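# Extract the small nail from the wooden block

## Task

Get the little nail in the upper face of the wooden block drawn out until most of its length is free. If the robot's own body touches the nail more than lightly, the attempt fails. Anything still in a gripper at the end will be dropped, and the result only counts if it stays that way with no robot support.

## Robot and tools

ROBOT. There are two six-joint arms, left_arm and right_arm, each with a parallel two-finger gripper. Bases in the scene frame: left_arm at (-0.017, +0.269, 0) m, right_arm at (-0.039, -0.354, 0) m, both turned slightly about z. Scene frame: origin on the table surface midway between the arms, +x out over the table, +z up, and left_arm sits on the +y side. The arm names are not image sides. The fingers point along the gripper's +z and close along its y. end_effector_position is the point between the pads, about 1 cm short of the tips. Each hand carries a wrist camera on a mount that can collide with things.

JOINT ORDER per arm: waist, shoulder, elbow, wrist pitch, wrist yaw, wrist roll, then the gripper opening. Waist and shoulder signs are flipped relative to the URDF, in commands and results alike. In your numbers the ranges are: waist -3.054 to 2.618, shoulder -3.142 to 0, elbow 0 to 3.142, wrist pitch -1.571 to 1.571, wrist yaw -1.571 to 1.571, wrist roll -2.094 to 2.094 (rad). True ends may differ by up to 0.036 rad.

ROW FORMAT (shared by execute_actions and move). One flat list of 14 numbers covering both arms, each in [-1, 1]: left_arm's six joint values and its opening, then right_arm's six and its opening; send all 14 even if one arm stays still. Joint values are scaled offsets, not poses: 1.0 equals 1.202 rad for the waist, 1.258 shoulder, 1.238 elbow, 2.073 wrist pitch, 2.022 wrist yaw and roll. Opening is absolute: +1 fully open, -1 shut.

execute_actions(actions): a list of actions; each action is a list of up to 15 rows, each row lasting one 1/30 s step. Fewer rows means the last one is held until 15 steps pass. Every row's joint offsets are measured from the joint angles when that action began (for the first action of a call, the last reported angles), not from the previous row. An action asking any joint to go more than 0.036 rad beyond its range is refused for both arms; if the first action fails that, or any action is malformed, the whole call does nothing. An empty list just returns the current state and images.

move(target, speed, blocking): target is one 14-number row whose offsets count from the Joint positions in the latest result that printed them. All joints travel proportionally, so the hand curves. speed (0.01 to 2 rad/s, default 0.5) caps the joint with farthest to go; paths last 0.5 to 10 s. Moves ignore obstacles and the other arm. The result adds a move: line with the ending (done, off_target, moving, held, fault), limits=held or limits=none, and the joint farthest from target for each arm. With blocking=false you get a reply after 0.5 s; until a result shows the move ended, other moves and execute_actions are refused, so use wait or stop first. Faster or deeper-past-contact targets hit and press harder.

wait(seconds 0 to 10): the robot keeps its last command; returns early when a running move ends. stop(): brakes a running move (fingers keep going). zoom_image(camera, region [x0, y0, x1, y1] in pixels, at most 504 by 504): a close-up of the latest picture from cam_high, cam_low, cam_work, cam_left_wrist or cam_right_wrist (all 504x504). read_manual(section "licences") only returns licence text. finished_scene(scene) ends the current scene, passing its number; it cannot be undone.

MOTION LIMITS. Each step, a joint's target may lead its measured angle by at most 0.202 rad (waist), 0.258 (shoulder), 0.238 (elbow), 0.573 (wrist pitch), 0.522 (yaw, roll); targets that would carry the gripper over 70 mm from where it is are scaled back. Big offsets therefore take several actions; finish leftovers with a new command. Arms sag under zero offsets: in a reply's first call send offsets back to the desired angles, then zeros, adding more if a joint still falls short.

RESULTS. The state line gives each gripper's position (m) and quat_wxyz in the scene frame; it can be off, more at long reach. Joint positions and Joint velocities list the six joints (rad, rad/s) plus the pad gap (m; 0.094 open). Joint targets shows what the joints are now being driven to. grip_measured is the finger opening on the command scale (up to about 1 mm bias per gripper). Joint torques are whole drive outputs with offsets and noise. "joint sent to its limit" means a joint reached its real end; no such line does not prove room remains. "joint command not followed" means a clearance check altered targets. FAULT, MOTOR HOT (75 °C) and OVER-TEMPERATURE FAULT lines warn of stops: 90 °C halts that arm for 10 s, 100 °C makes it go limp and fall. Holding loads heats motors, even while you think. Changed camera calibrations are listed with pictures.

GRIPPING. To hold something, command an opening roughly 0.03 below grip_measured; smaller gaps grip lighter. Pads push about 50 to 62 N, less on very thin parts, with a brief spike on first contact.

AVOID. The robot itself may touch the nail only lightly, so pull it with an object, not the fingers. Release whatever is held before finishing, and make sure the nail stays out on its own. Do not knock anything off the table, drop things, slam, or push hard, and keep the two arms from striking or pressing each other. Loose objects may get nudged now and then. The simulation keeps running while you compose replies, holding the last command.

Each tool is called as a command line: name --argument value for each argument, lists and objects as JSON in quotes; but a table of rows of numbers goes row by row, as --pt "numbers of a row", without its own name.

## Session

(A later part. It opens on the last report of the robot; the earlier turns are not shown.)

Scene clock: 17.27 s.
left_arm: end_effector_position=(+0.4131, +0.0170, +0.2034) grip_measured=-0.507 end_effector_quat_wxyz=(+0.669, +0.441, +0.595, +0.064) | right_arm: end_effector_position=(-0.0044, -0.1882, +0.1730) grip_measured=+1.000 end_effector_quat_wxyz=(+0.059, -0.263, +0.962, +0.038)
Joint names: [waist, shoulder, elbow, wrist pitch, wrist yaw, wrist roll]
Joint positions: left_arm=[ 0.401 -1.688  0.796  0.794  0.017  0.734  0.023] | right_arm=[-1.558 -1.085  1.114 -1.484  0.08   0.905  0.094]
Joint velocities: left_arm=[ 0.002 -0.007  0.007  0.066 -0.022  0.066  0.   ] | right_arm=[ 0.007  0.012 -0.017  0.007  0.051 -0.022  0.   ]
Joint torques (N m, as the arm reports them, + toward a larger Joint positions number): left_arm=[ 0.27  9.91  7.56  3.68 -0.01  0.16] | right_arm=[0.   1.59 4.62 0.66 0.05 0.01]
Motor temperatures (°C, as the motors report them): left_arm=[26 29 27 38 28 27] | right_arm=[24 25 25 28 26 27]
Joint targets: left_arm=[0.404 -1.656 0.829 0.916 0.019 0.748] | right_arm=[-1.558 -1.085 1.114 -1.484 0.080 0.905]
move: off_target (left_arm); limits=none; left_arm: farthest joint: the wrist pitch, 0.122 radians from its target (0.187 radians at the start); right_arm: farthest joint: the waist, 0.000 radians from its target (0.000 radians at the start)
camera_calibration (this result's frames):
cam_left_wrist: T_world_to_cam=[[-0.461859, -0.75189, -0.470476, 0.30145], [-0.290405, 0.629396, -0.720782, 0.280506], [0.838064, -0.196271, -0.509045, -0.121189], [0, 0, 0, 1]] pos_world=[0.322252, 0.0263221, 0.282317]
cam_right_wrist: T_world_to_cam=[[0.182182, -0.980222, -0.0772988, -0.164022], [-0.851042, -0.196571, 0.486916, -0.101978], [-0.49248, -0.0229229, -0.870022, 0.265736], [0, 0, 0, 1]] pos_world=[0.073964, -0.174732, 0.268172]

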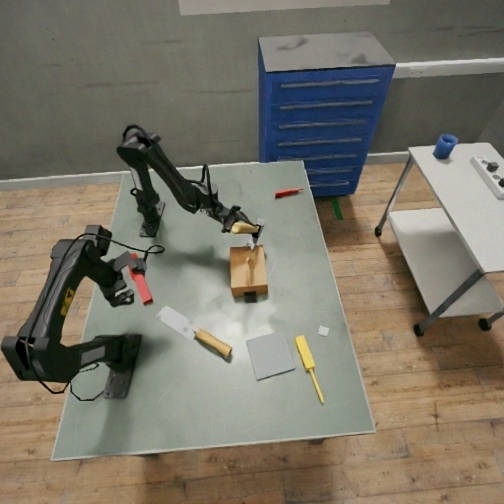

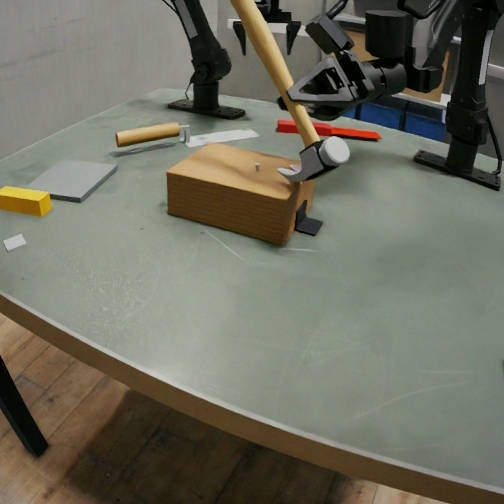

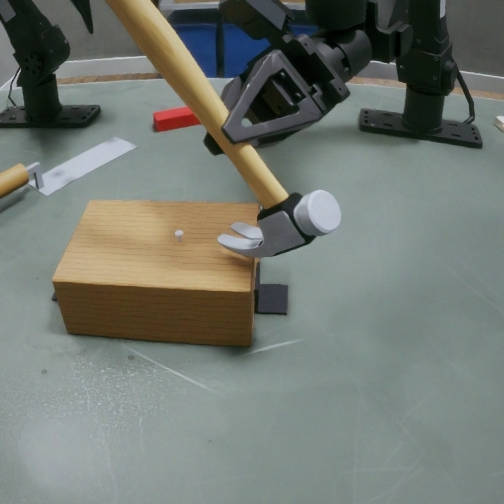

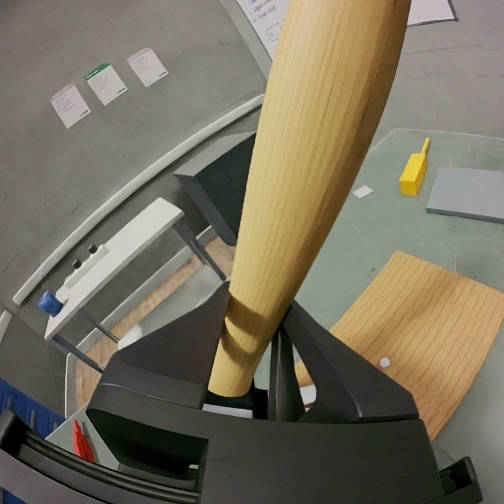

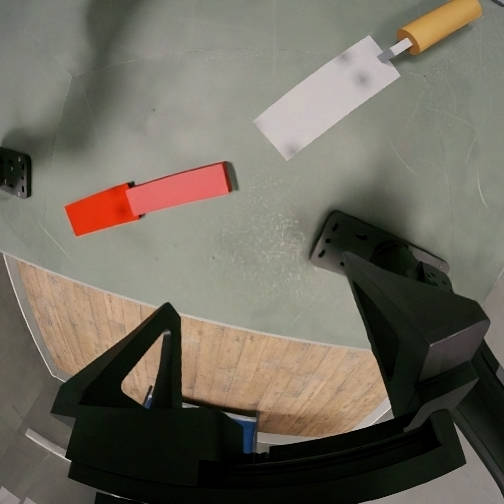

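Lower about 12 mm, pitch up a bit.

move --target '[0.0,-0.03,0.015,0.10,0,0.007,-0.7,0,0,0,0,0,0,1]' --speed 0.1

zoom_image --camera "cam_work" --region '[120,170,350,300]'

zoom_image --camera "cam_low" --region '[200,120,360,220]'

Scene clock: 20.03 s.
left_arm: end_effector_position=(+0.4182, +0.0142, +0.1978) grip_measured=-0.507 end_effector_quat_wxyz=(+0.679, +0.434, +0.588, +0.064) | right_arm: end_effector_position=(-0.0044, -0.1882, +0.1730) grip_measured=+1.000 end_effector_quat_wxyz=(+0.059, -0.263, +0.962, +0.038)
Joint names: [waist, shoulder, elbow, wrist pitch, wrist yaw, wrist roll]
Joint positions: left_arm=[ 0.401 -1.742  0.794  0.879  0.017  0.731  0.023] | right_arm=[-1.558 -1.085  1.114 -1.484  0.08   0.905  0.094]
Joint velocities: left_arm=[ 0.017 -0.012 -0.017  0.022 -0.037 -0.007  0.   ] | right_arm=[ 0.022 -0.012 -0.002  0.051  0.007  0.022  0.   ]
Joint torques (N m, as the arm reports them, + toward a larger Joint positions number): left_arm=[0.06 8.92 6.66 3.7  0.02 0.18] | right_arm=[-0.02  1.59  4.61  0.65  0.05  0.01]
Motor temperatures (°C, as the motors report them): left_arm=[26 29 27 40 28 27] | right_arm=[24 25 25 28 26 27]
Joint targets: left_arm=[0.401 -1.726 0.815 1.002 0.017 0.748] | right_arm=[-1.558 -1.085 1.114 -1.484 0.080 0.905]
move: off_target (left_arm); limits=none; left_arm: farthest joint: the wrist pitch, 0.122 radians from its target (0.206 radians at the start); right_arm: farthest joint: the waist, 0.000 radians from its target (0.000 radians at the start)
camera_calibration (this result's frames):
cam_left_wrist: T_world_to_cam=[[-0.449885, -0.760464, -0.468293, 0.293748], [-0.273618, 0.616502, -0.738281, 0.276326], [0.850139, -0.204008, -0.485431, -0.13846], [0, 0, 0, 1]] pos_world=[0.325471, 0.0247821, 0.274353]
cam_right_wrist: T_world_to_cam=[[0.182182, -0.980222, -0.0772988, -0.164022], [-0.851042, -0.196571, 0.486916, -0.101978], [-0.49248, -0.0229229, -0.870022, 0.265736], [0, 0, 0, 1]] pos_world=[0.073964, -0.174732, 0.268172]

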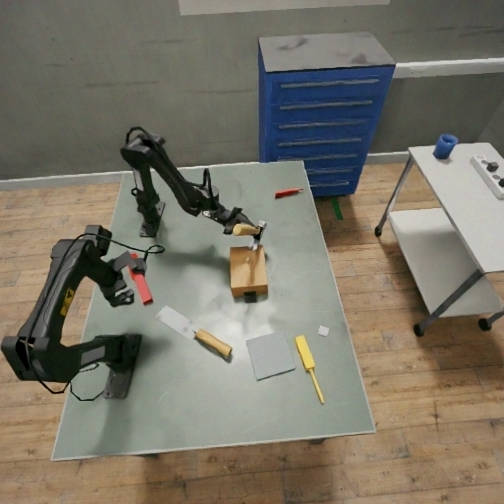

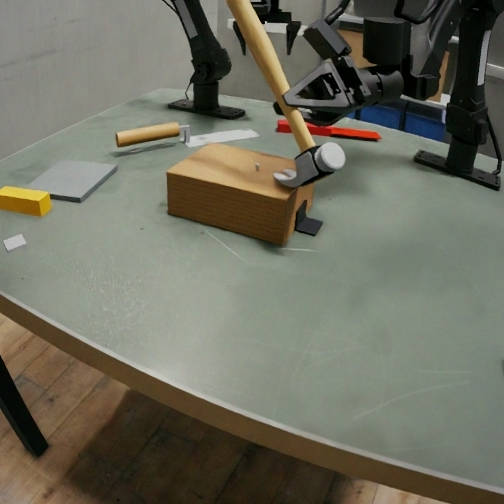

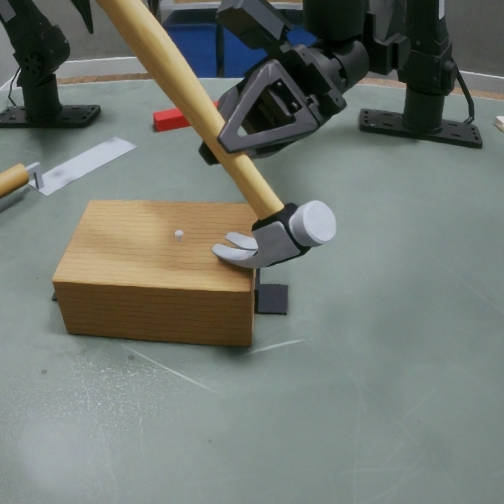

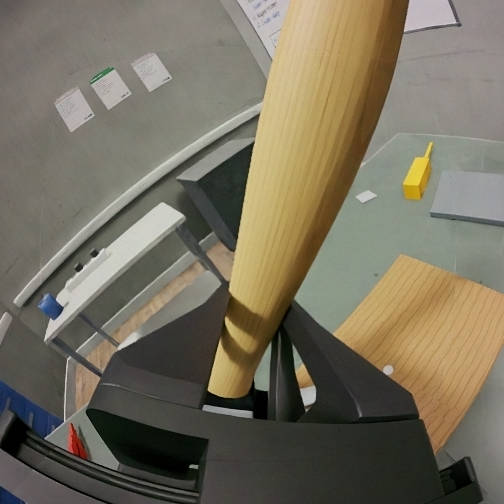

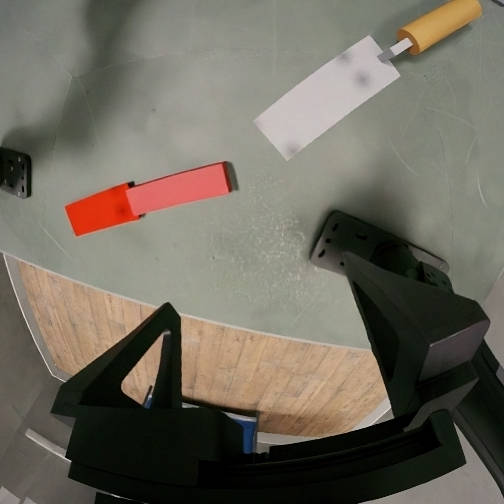

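Region (120, 170, 350, 300) of cam_work's 504x504 image, scaled by 2.191, with more detail than that image has; it fills the top 285 rows of this view, and the rest is white.

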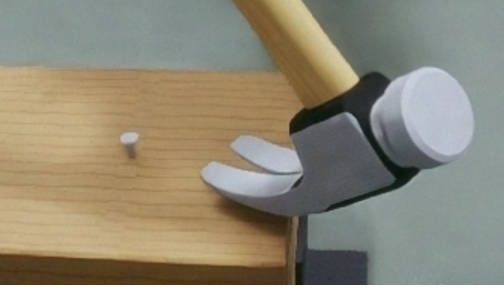

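Region (200, 120, 360, 220) of cam_low's 504x504 image, scaled by 3.150, with more detail than that image has; it fills the top 315 rows of this view, and the rest is white.

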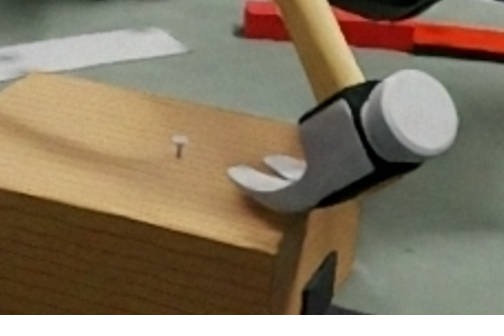

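Not touching yet; lower another 10 mm.

move --target '[0.0,-0.017,0.005,0.083,0,0.007,-0.7,0,0,0,0,0,0,1]' --speed 0.1

zoom_image --camera "cam_work" --region '[120,170,350,300]'

zoom_image --camera "cam_low" --region '[200,120,360,220]'

Scene clock: 22.43 s.
left_arm: end_effector_position=(+0.4212, +0.0124, +0.1911) grip_measured=-0.507 end_effector_quat_wxyz=(+0.683, +0.431, +0.586, +0.063) | right_arm: end_effector_position=(-0.0045, -0.1882, +0.1730) grip_measured=+1.000 end_effector_quat_wxyz=(+0.059, -0.263, +0.962, +0.038)
Joint names: [waist, shoulder, elbow, wrist pitch, wrist yaw, wrist roll]
Joint positions: left_arm=[ 0.401 -1.78   0.793  0.928  0.017  0.728  0.023] | right_arm=[-1.558 -1.085  1.114 -1.484  0.079  0.905  0.094]
Joint velocities: left_arm=[-0.007 -0.017 -0.032  0.007 -0.022 -0.007 -0.001] | right_arm=[ 0.017  0.007 -0.002 -0.051  0.037  0.051  0.   ]
Joint torques (N m, as the arm reports them, + toward a larger Joint positions number): left_arm=[-0.1   9.05  5.63  3.71  0.    0.19] | right_arm=[-0.02  1.59  4.62  0.65  0.05  0.01]
Motor temperatures (°C, as the motors report them): left_arm=[26 29 27 41 28 27] | right_arm=[24 25 25 28 26 27]
Joint targets: left_arm=[0.401 -1.763 0.801 1.051 0.017 0.745] | right_arm=[-1.558 -1.085 1.114 -1.484 0.079 0.905]
move: off_target (left_arm); limits=none; left_arm: farthest joint: the wrist pitch, 0.123 radians from its target (0.172 radians at the start); right_arm: farthest joint: the wrist yaw, 0.001 radians from its target (0.000 radians at the start)
camera_calibration (this result's frames):
cam_left_wrist: T_world_to_cam=[[-0.446464, -0.764092, -0.465654, 0.288702], [-0.268538, 0.610826, -0.744835, 0.272431], [0.853556, -0.207496, -0.477899, -0.147538], [0, 0, 0, 1]] pos_world=[0.327986, 0.0235732, 0.266843]
cam_right_wrist: T_world_to_cam=[[0.182197, -0.98021, -0.0774146, -0.163979], [-0.85085, -0.196632, 0.487226, -0.102095], [-0.492806, -0.0229028, -0.869838, 0.265669], [0, 0, 0, 1]] pos_world=[0.073932, -0.174724, 0.268138]

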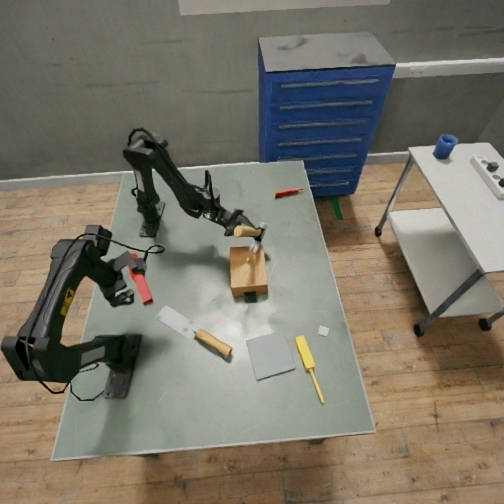

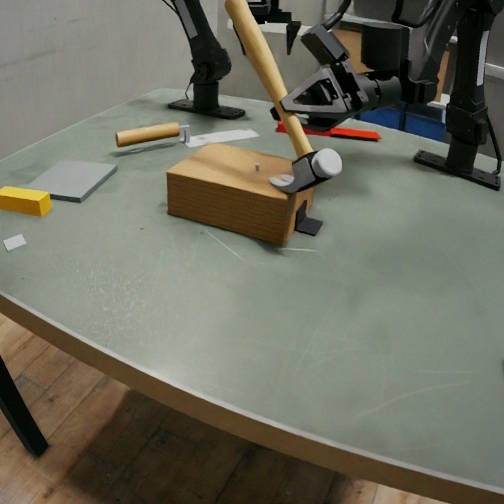

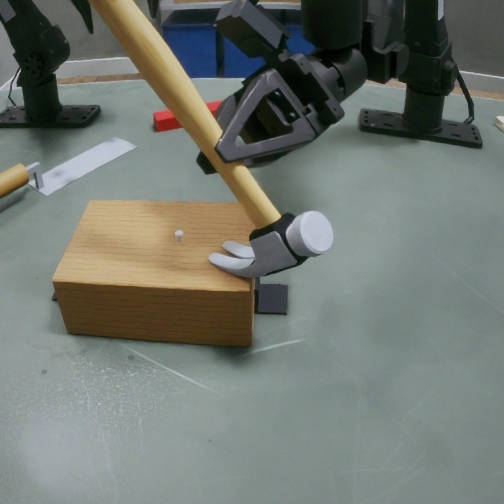

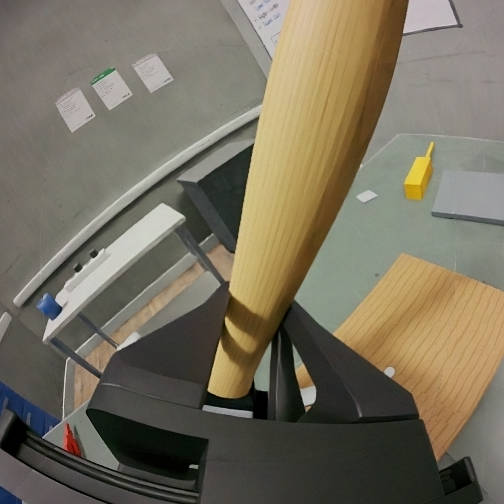

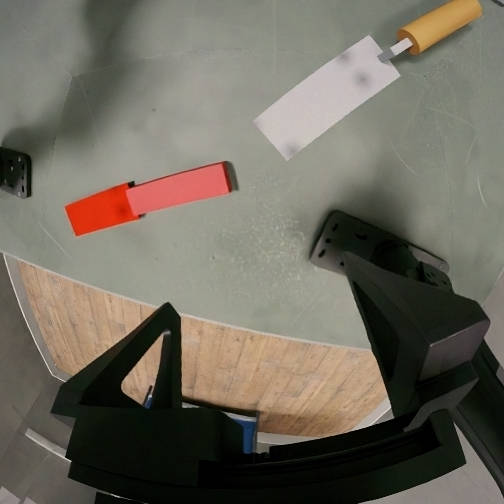

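Region (120, 170, 350, 300) of cam_work's 504x504 image, scaled by 2.191, with more detail than that image has; it fills the top 285 rows of this view, and the rest is white.

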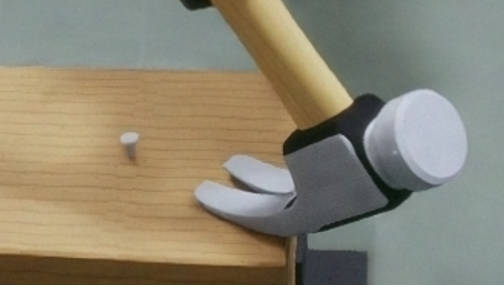

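Region (200, 120, 360, 220) of cam_low's 504x504 image, scaled by 3.150, with more detail than that image has; it fills the top 315 rows of this view, and the rest is white.

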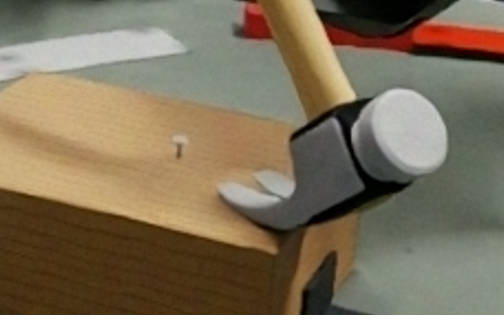

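move --target '[0.0,0.013,-0.02,0.072,0,0.007,-0.7,0,0,0,0,0,0,1]' --speed 0.1

zoom_image --camera "cam_work" --region '[120,170,350,300]'

zoom_image --camera "cam_low" --region '[200,120,360,220]'

Scene clock: 24.47 s.
left_arm: end_effector_position=(+0.4169, +0.0149, +0.1895) grip_measured=-0.507 end_effector_quat_wxyz=(+0.689, +0.428, +0.582, +0.064) | right_arm: end_effector_position=(-0.0045, -0.1882, +0.1730) grip_measured=+1.000 end_effector_quat_wxyz=(+0.059, -0.263, +0.962, +0.038)
Joint names: [waist, shoulder, elbow, wrist pitch, wrist yaw, wrist roll]
Joint positions: left_arm=[ 0.401 -1.781  0.763  0.975  0.017  0.727  0.023] | right_arm=[-1.558 -1.085  1.114 -1.484  0.079  0.905  0.094]
Joint velocities: left_arm=[-0.002 -0.007  0.002 -0.066 -0.007 -0.007 -0.   ] | right_arm=[ 0.002 -0.002  0.017 -0.037 -0.022  0.007  0.   ]
Joint torques (N m, as the arm reports them, + toward a larger Joint positions number): left_arm=[ 0.07  9.03  5.35  3.47 -0.02  0.16] | right_arm=[-0.01  1.6   4.62  0.65  0.05  0.  ]
Motor temperatures (°C, as the motors report them): left_arm=[26 29 27 41 28 27] | right_arm=[24 25 25 28 26 27]
Joint targets: left_arm=[0.401 -1.764 0.769 1.077 0.017 0.742] | right_arm=[-1.558 -1.085 1.114 -1.484 0.079 0.905]
move: off_target (left_arm); limits=none; left_arm: farthest joint: the wrist pitch, 0.102 radians from its target (0.149 radians at the start); right_arm: farthest joint: the waist, 0.000 radians from its target (0.000 radians at the start)
camera_calibration (this result's frames):
cam_left_wrist: T_world_to_cam=[[-0.440092, -0.768399, -0.46463, 0.285151], [-0.258379, 0.603913, -0.754009, 0.26616], [0.859976, -0.211783, -0.464315, -0.149304], [0, 0, 0, 1]] pos_world=[0.322661, 0.0267531, 0.263853]
cam_right_wrist: T_world_to_cam=[[0.182197, -0.98021, -0.0774146, -0.163979], [-0.85085, -0.196632, 0.487226, -0.102095], [-0.492806, -0.0229028, -0.869838, 0.265669], [0, 0, 0, 1]] pos_world=[0.073932, -0.174724, 0.268138]

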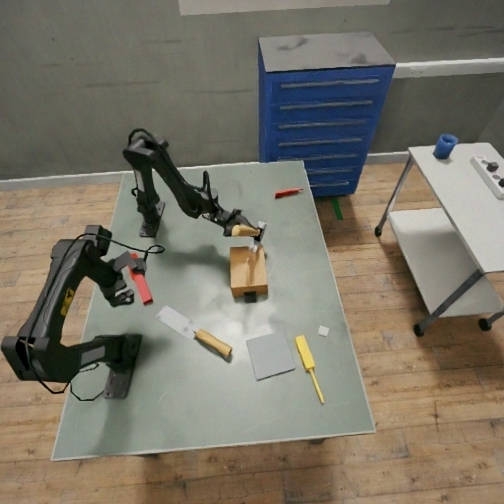

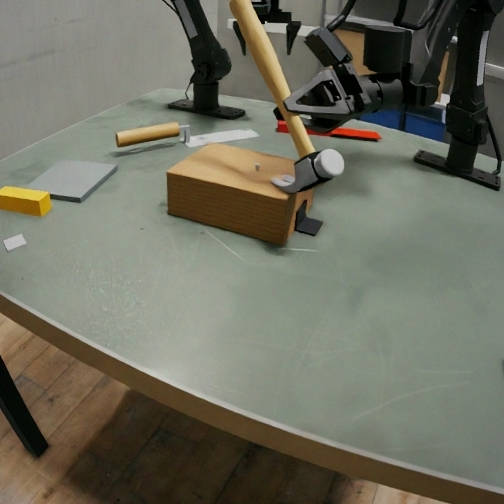

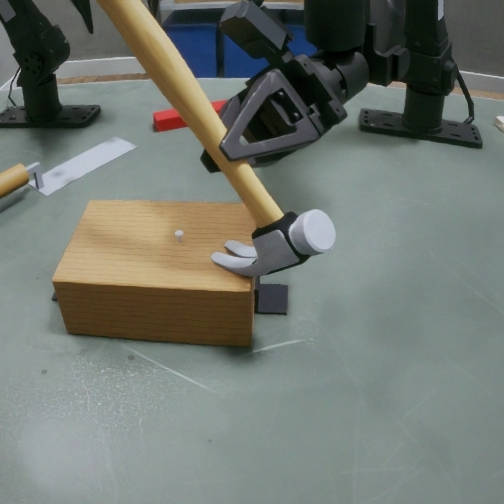

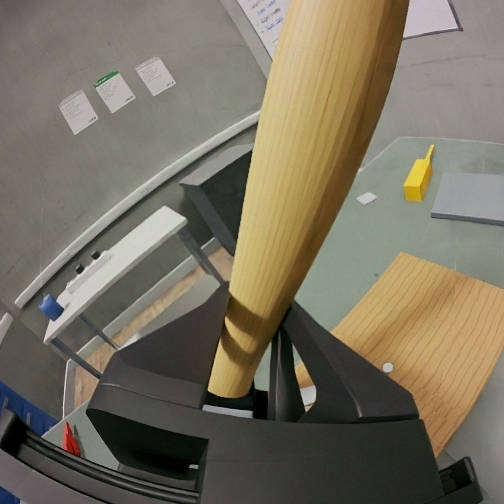

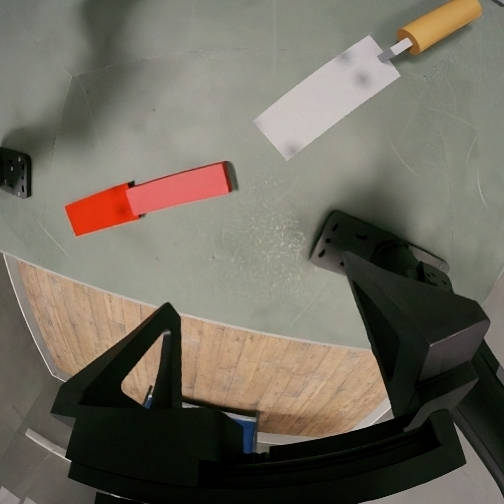

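Region (120, 170, 350, 300) of cam_work's 504x504 image, scaled by 2.191, with more detail than that image has; it fills the top 285 rows of this view, and the rest is white.

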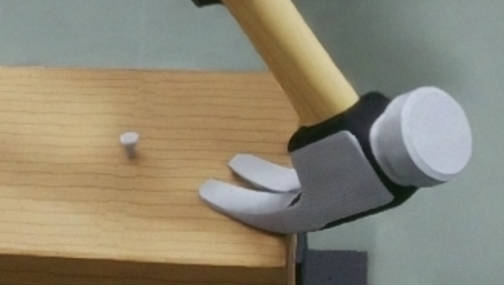

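Region (200, 120, 360, 220) of cam_low's 504x504 image, scaled by 3.150, with more detail than that image has; it fills the top 315 rows of this view, and the rest is white.

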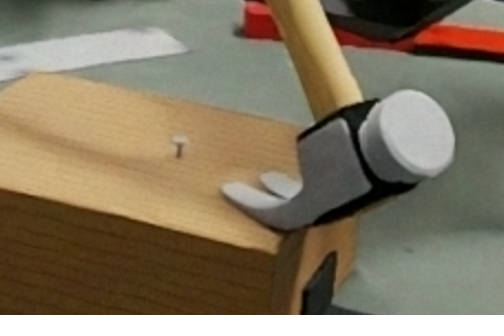

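Touching now. Slide.

move --target '[0.055,0.013,0.01,0.05,0,0.008,-0.7,0,0,0,0,0,0,1]' --speed 0.1

zoom_image --camera "cam_work" --region '[120,170,350,300]'

zoom_image --camera "cam_low" --region '[200,120,360,220]'

Scene clock: 26.10 s.
left_arm: end_effector_position=(+0.4033, -0.0072, +0.1896) grip_measured=-0.507 end_effector_quat_wxyz=(+0.691, +0.440, +0.572, +0.048) | right_arm: end_effector_position=(-0.0046, -0.1882, +0.1730) grip_measured=+1.000 end_effector_quat_wxyz=(+0.059, -0.263, +0.962, +0.039)
Joint names: [waist, shoulder, elbow, wrist pitch, wrist yaw, wrist roll]
Joint positions: left_arm=[ 0.456 -1.781  0.763  0.976  0.007  0.725  0.023] | right_arm=[-1.558 -1.085  1.114 -1.484  0.079  0.905  0.094]
Joint velocities: left_arm=[ 0.017  0.002 -0.017 -0.081  0.022  0.037 -0.   ] | right_arm=[ 0.017  0.022 -0.002 -0.051 -0.007 -0.051  0.   ]
Joint torques (N m, as the arm reports them, + toward a larger Joint positions number): left_arm=[0.95 8.98 5.8  3.48 0.05 0.22] | right_arm=[0.   1.6  4.63 0.65 0.05 0.01]
Motor temperatures (°C, as the motors report them): left_arm=[26 30 27 42 28 27] | right_arm=[24 25 25 28 26 27]
Joint targets: left_arm=[0.467 -1.764 0.776 1.079 0.016 0.743] | right_arm=[-1.558 -1.085 1.114 -1.484 0.079 0.905]
move: off_target (left_arm); limits=none; left_arm: farthest joint: the wrist pitch, 0.102 radians from its target (0.103 radians at the start); right_arm: farthest joint: the waist, 0.000 radians from its target (0.000 radians at the start)
camera_calibration (this result's frames):
cam_left_wrist: T_world_to_cam=[[-0.474665, -0.74796, -0.463949, 0.276139], [-0.230335, 0.614305, -0.754702, 0.264969], [0.849493, -0.251366, -0.463871, -0.13834], [0, 0, 0, 1]] pos_world=[0.309624, 0.00899551, 0.263915]
cam_right_wrist: T_world_to_cam=[[0.182211, -0.980198, -0.0775304, -0.163936], [-0.850659, -0.196693, 0.487537, -0.102212], [-0.493132, -0.0228827, -0.869653, 0.265602], [0, 0, 0, 1]] pos_world=[0.0739, -0.174716, 0.268104]

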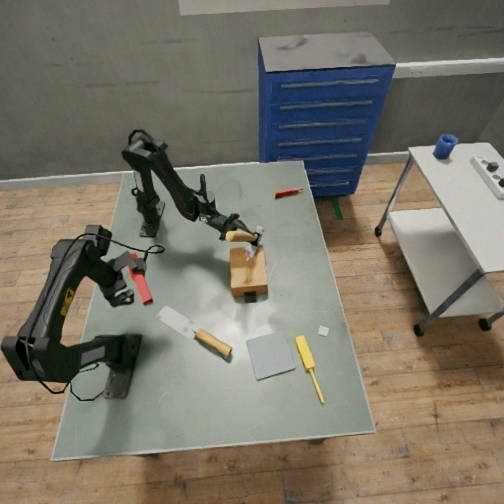

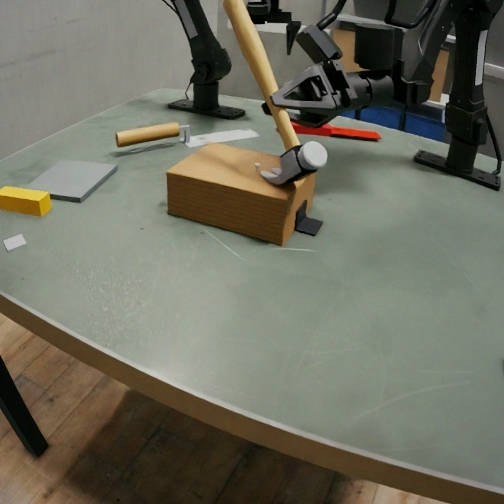

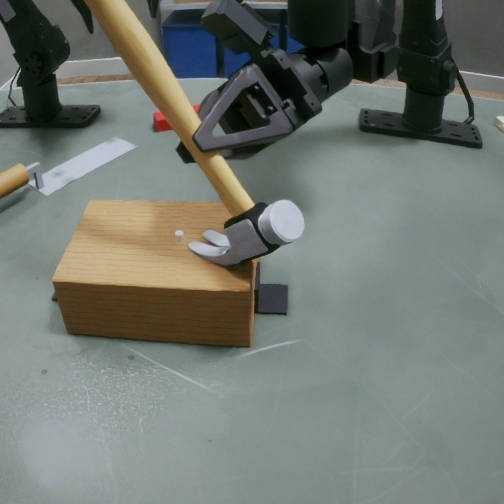

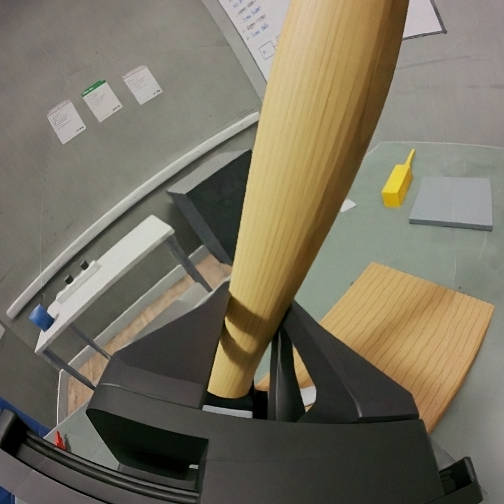

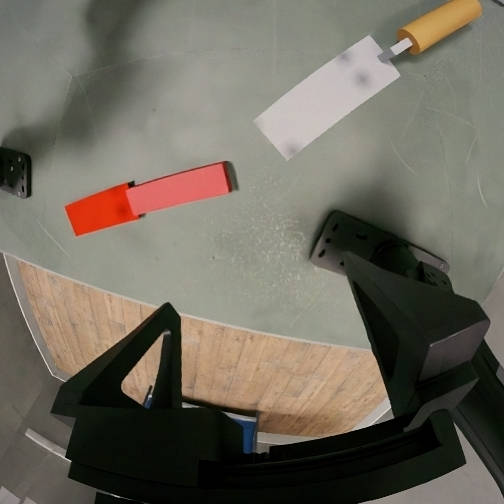

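Region (120, 170, 350, 300) of cam_work's 504x504 image, scaled by 2.191, with more detail than that image has; it fills the top 285 rows of this view, and the rest is white.

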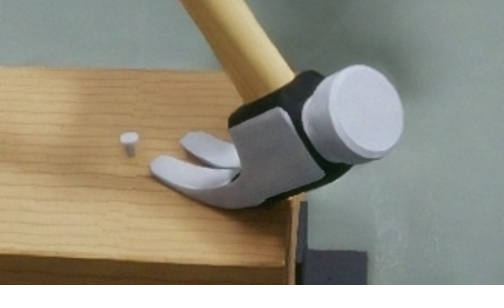

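Region (200, 120, 360, 220) of cam_low's 504x504 image, scaled by 3.150, with more detail than that image has; it fills the top 315 rows of this view, and the rest is white.

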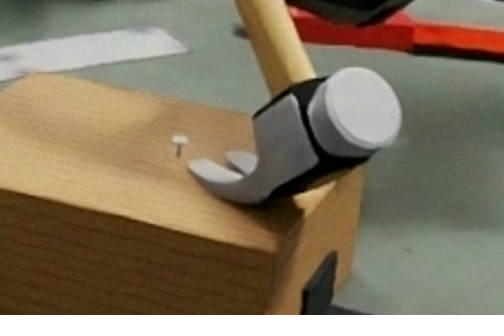

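move --target '[0.0,-0.005,0.065,0.05,0,0.035,-0.7,0,0,0,0,0,0,1]' --speed 0.1

zoom_image --camera "cam_work" --region '[120,170,350,300]'

zoom_image --camera "cam_low" --region '[200,120,360,220]'

Scene clock: 30.37 s.
left_arm: end_effector_position=(+0.4082, -0.0108, +0.1897) grip_measured=-0.507 end_effector_quat_wxyz=(+0.691, +0.452, +0.561, +0.061) | right_arm: end_effector_position=(-0.0046, -0.1882, +0.1730) grip_measured=+1.000 end_effector_quat_wxyz=(+0.059, -0.263, +0.962, +0.039)
Joint names: [waist, shoulder, elbow, wrist pitch, wrist yaw, wrist roll]
Joint positions: left_arm=[ 0.456 -1.802  0.788  0.975  0.009  0.767  0.023] | right_arm=[-1.558 -1.085  1.114 -1.484  0.079  0.905  0.094]
Joint velocities: left_arm=[ 0.012  0.022 -0.007 -0.022  0.095  0.022 -0.001] | right_arm=[ 0.007 -0.002  0.012  0.095 -0.066  0.022  0.   ]
Joint torques (N m, as the arm reports them, + toward a larger Joint positions number): left_arm=[ 0.03  9.04  8.72  3.45 -0.01  0.35] | right_arm=[-0.02  1.6   4.62  0.65  0.05  0.01]
Motor temperatures (°C, as the motors report them): left_arm=[26 30 27 43 28 27] | right_arm=[24 25 25 28 26 27]
Joint targets: left_arm=[0.456 -1.788 0.844 1.080 0.007 0.796] | right_arm=[-1.558 -1.085 1.114 -1.484 0.079 0.905]
move: off_target (left_arm); limits=none; left_arm: farthest joint: the wrist pitch, 0.104 radians from its target (0.103 radians at the start); right_arm: farthest joint: the waist, 0.000 radians from its target (0.000 radians at the start)
camera_calibration (this result's frames):
cam_left_wrist: T_world_to_cam=[[-0.464843, -0.730529, -0.500249, 0.278946], [-0.20946, 0.639698, -0.739535, 0.257284], [0.86026, -0.238985, -0.450376, -0.150206], [0, 0, 0, 1]] pos_world=[0.312773, 0.0032973, 0.262164]
cam_right_wrist: T_world_to_cam=[[0.182211, -0.980198, -0.0775304, -0.163936], [-0.850659, -0.196693, 0.487537, -0.102212], [-0.493132, -0.0228827, -0.869653, 0.265602], [0, 0, 0, 1]] pos_world=[0.0739, -0.174716, 0.268104]

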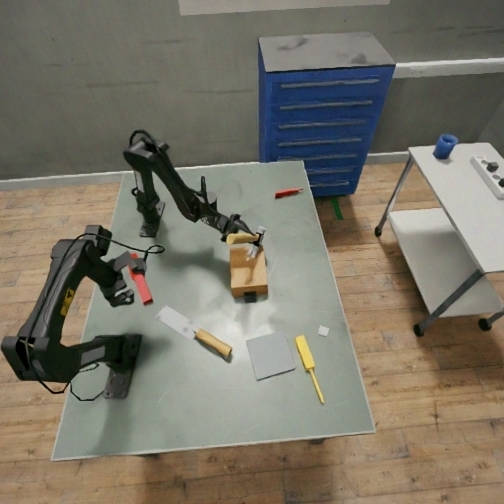

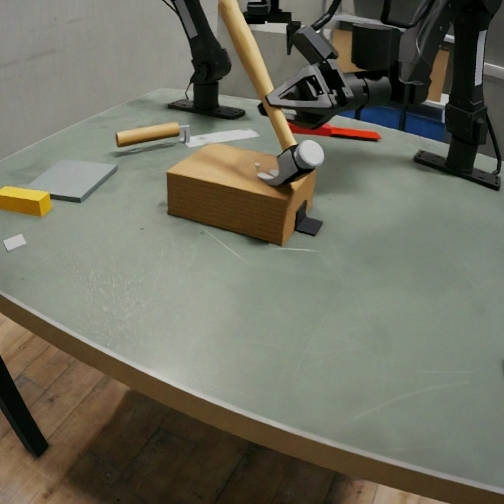

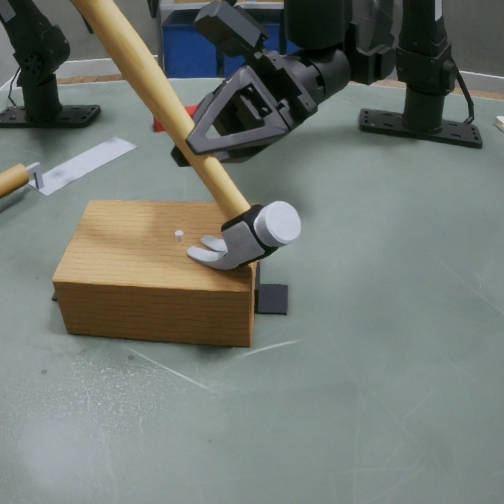

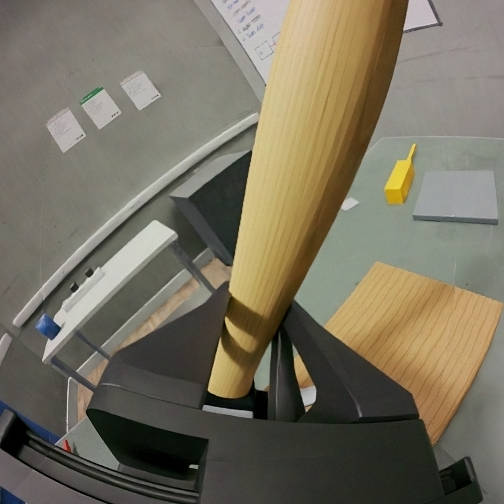

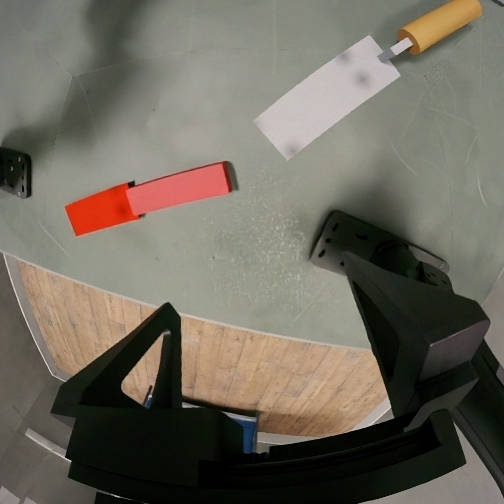

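Region (120, 170, 350, 300) of cam_work's 504x504 image, scaled by 2.191, with more detail than that image has; it fills the top 285 rows of this view, and the rest is white.

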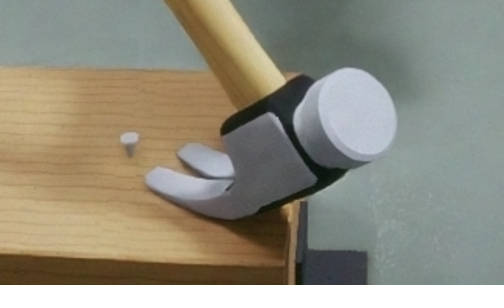

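Region (200, 120, 360, 220) of cam_low's 504x504 image, scaled by 3.150, with more detail than that image has; it fills the top 315 rows of this view, and the rest is white.

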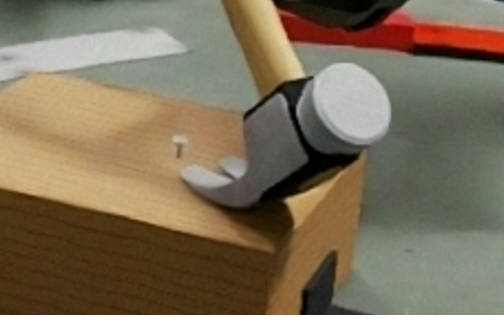

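move --target '[0.055,0.012,0.03,0.05,0,0.012,-0.7,0,0,0,0,0,0,1]' --speed 0.08

zoom_image --camera "cam_work" --region '[120,170,350,300]'

zoom_image --camera "cam_low" --region '[200,120,360,220]'

Scene clock: 32.07 s.
left_arm: end_effector_position=(+0.3946, -0.0306, +0.1893) grip_measured=-0.507 end_effector_quat_wxyz=(+0.691, +0.465, +0.551, +0.049) | right_arm: end_effector_position=(-0.0046, -0.1882, +0.1730) grip_measured=+1.000 end_effector_quat_wxyz=(+0.059, -0.263, +0.962, +0.039)
Joint names: [waist, shoulder, elbow, wrist pitch, wrist yaw, wrist roll]
Joint positions: left_arm=[ 0.506 -1.803  0.788  0.975  0.     0.771  0.023] | right_arm=[-1.558 -1.085  1.114 -1.484  0.078  0.905  0.094]
Joint velocities: left_arm=[ 0.007  0.012 -0.002 -0.007  0.007  0.022 -0.   ] | right_arm=[ 0.007  0.002 -0.007 -0.022 -0.007 -0.007  0.   ]
Joint torques (N m, as the arm reports them, + toward a larger Joint positions number): left_arm=[1.4  9.1  7.57 3.47 0.07 0.21] | right_arm=[-0.01  1.59  4.62  0.65  0.04  0.01]
Motor temperatures (°C, as the motors report them): left_arm=[26 30 27 44 28 27] | right_arm=[24 25 26 28 26 27]
Joint targets: left_arm=[0.521 -1.787 0.825 1.079 0.009 0.791] | right_arm=[-1.558 -1.085 1.114 -1.484 0.079 0.905]
move: off_target (left_arm); limits=none; left_arm: farthest joint: the wrist pitch, 0.103 radians from its target (0.103 radians at the start); right_arm: farthest joint: the wrist yaw, 0.001 radians from its target (0.000 radians at the start)
camera_calibration (this result's frames):
cam_left_wrist: T_world_to_cam=[[-0.493897, -0.708425, -0.504182, 0.270804], [-0.181059, 0.650919, -0.737239, 0.255545], [0.850461, -0.272834, -0.449753, -0.140663], [0, 0, 0, 1]] pos_world=[0.299646, -0.012872, 0.261669]
cam_right_wrist: T_world_to_cam=[[0.182225, -0.980186, -0.0776462, -0.163892], [-0.850466, -0.196755, 0.487847, -0.102329], [-0.493458, -0.0228626, -0.869469, 0.265535], [0, 0, 0, 1]] pos_world=[0.0738679, -0.174708, 0.26807]

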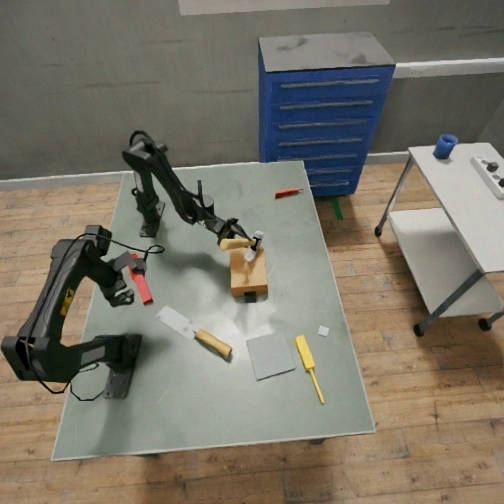

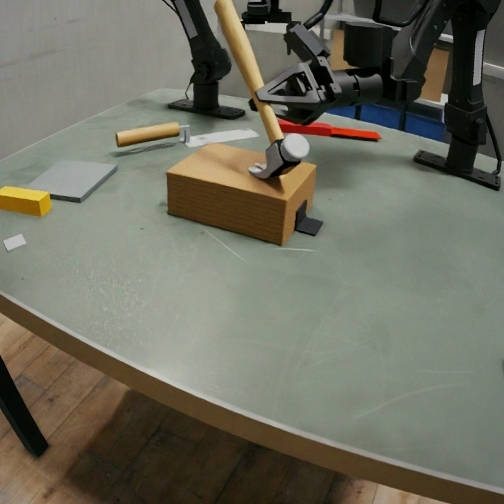

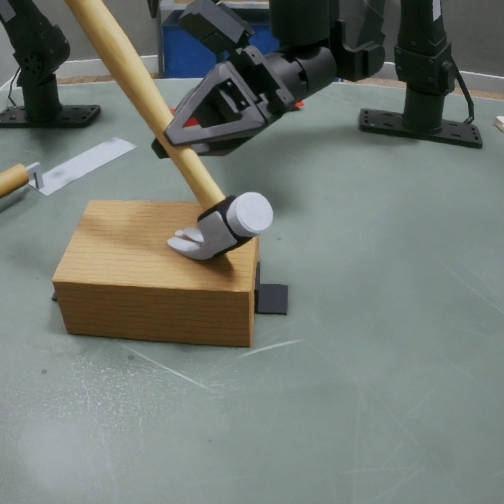

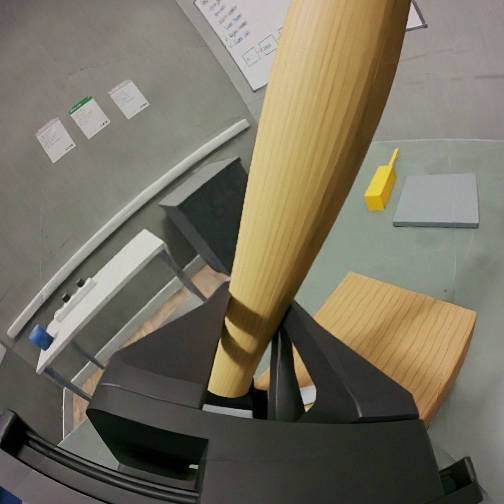

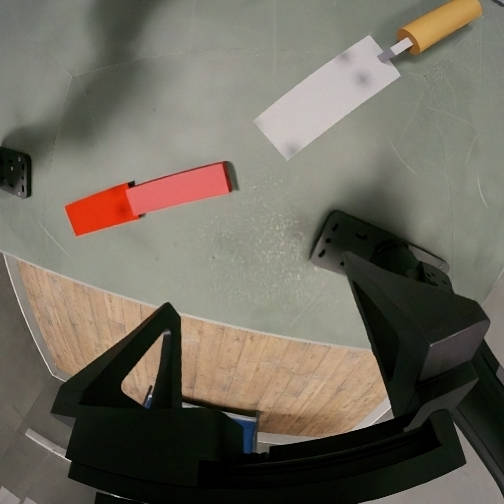

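Region (120, 170, 350, 300) of cam_work's 504x504 image, scaled by 2.191, with more detail than that image has; it fills the top 285 rows of this view, and the rest is white.

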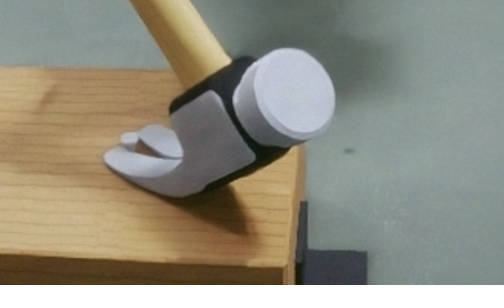

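Region (200, 120, 360, 220) of cam_low's 504x504 image, scaled by 3.150, with more detail than that image has; it fills the top 315 rows of this view, and the rest is white.

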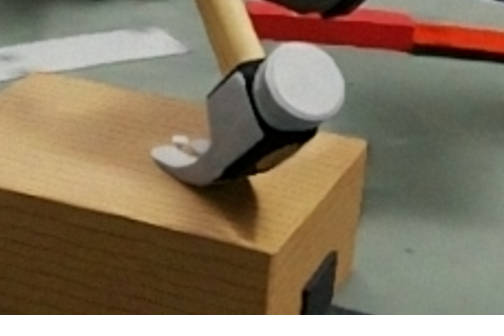

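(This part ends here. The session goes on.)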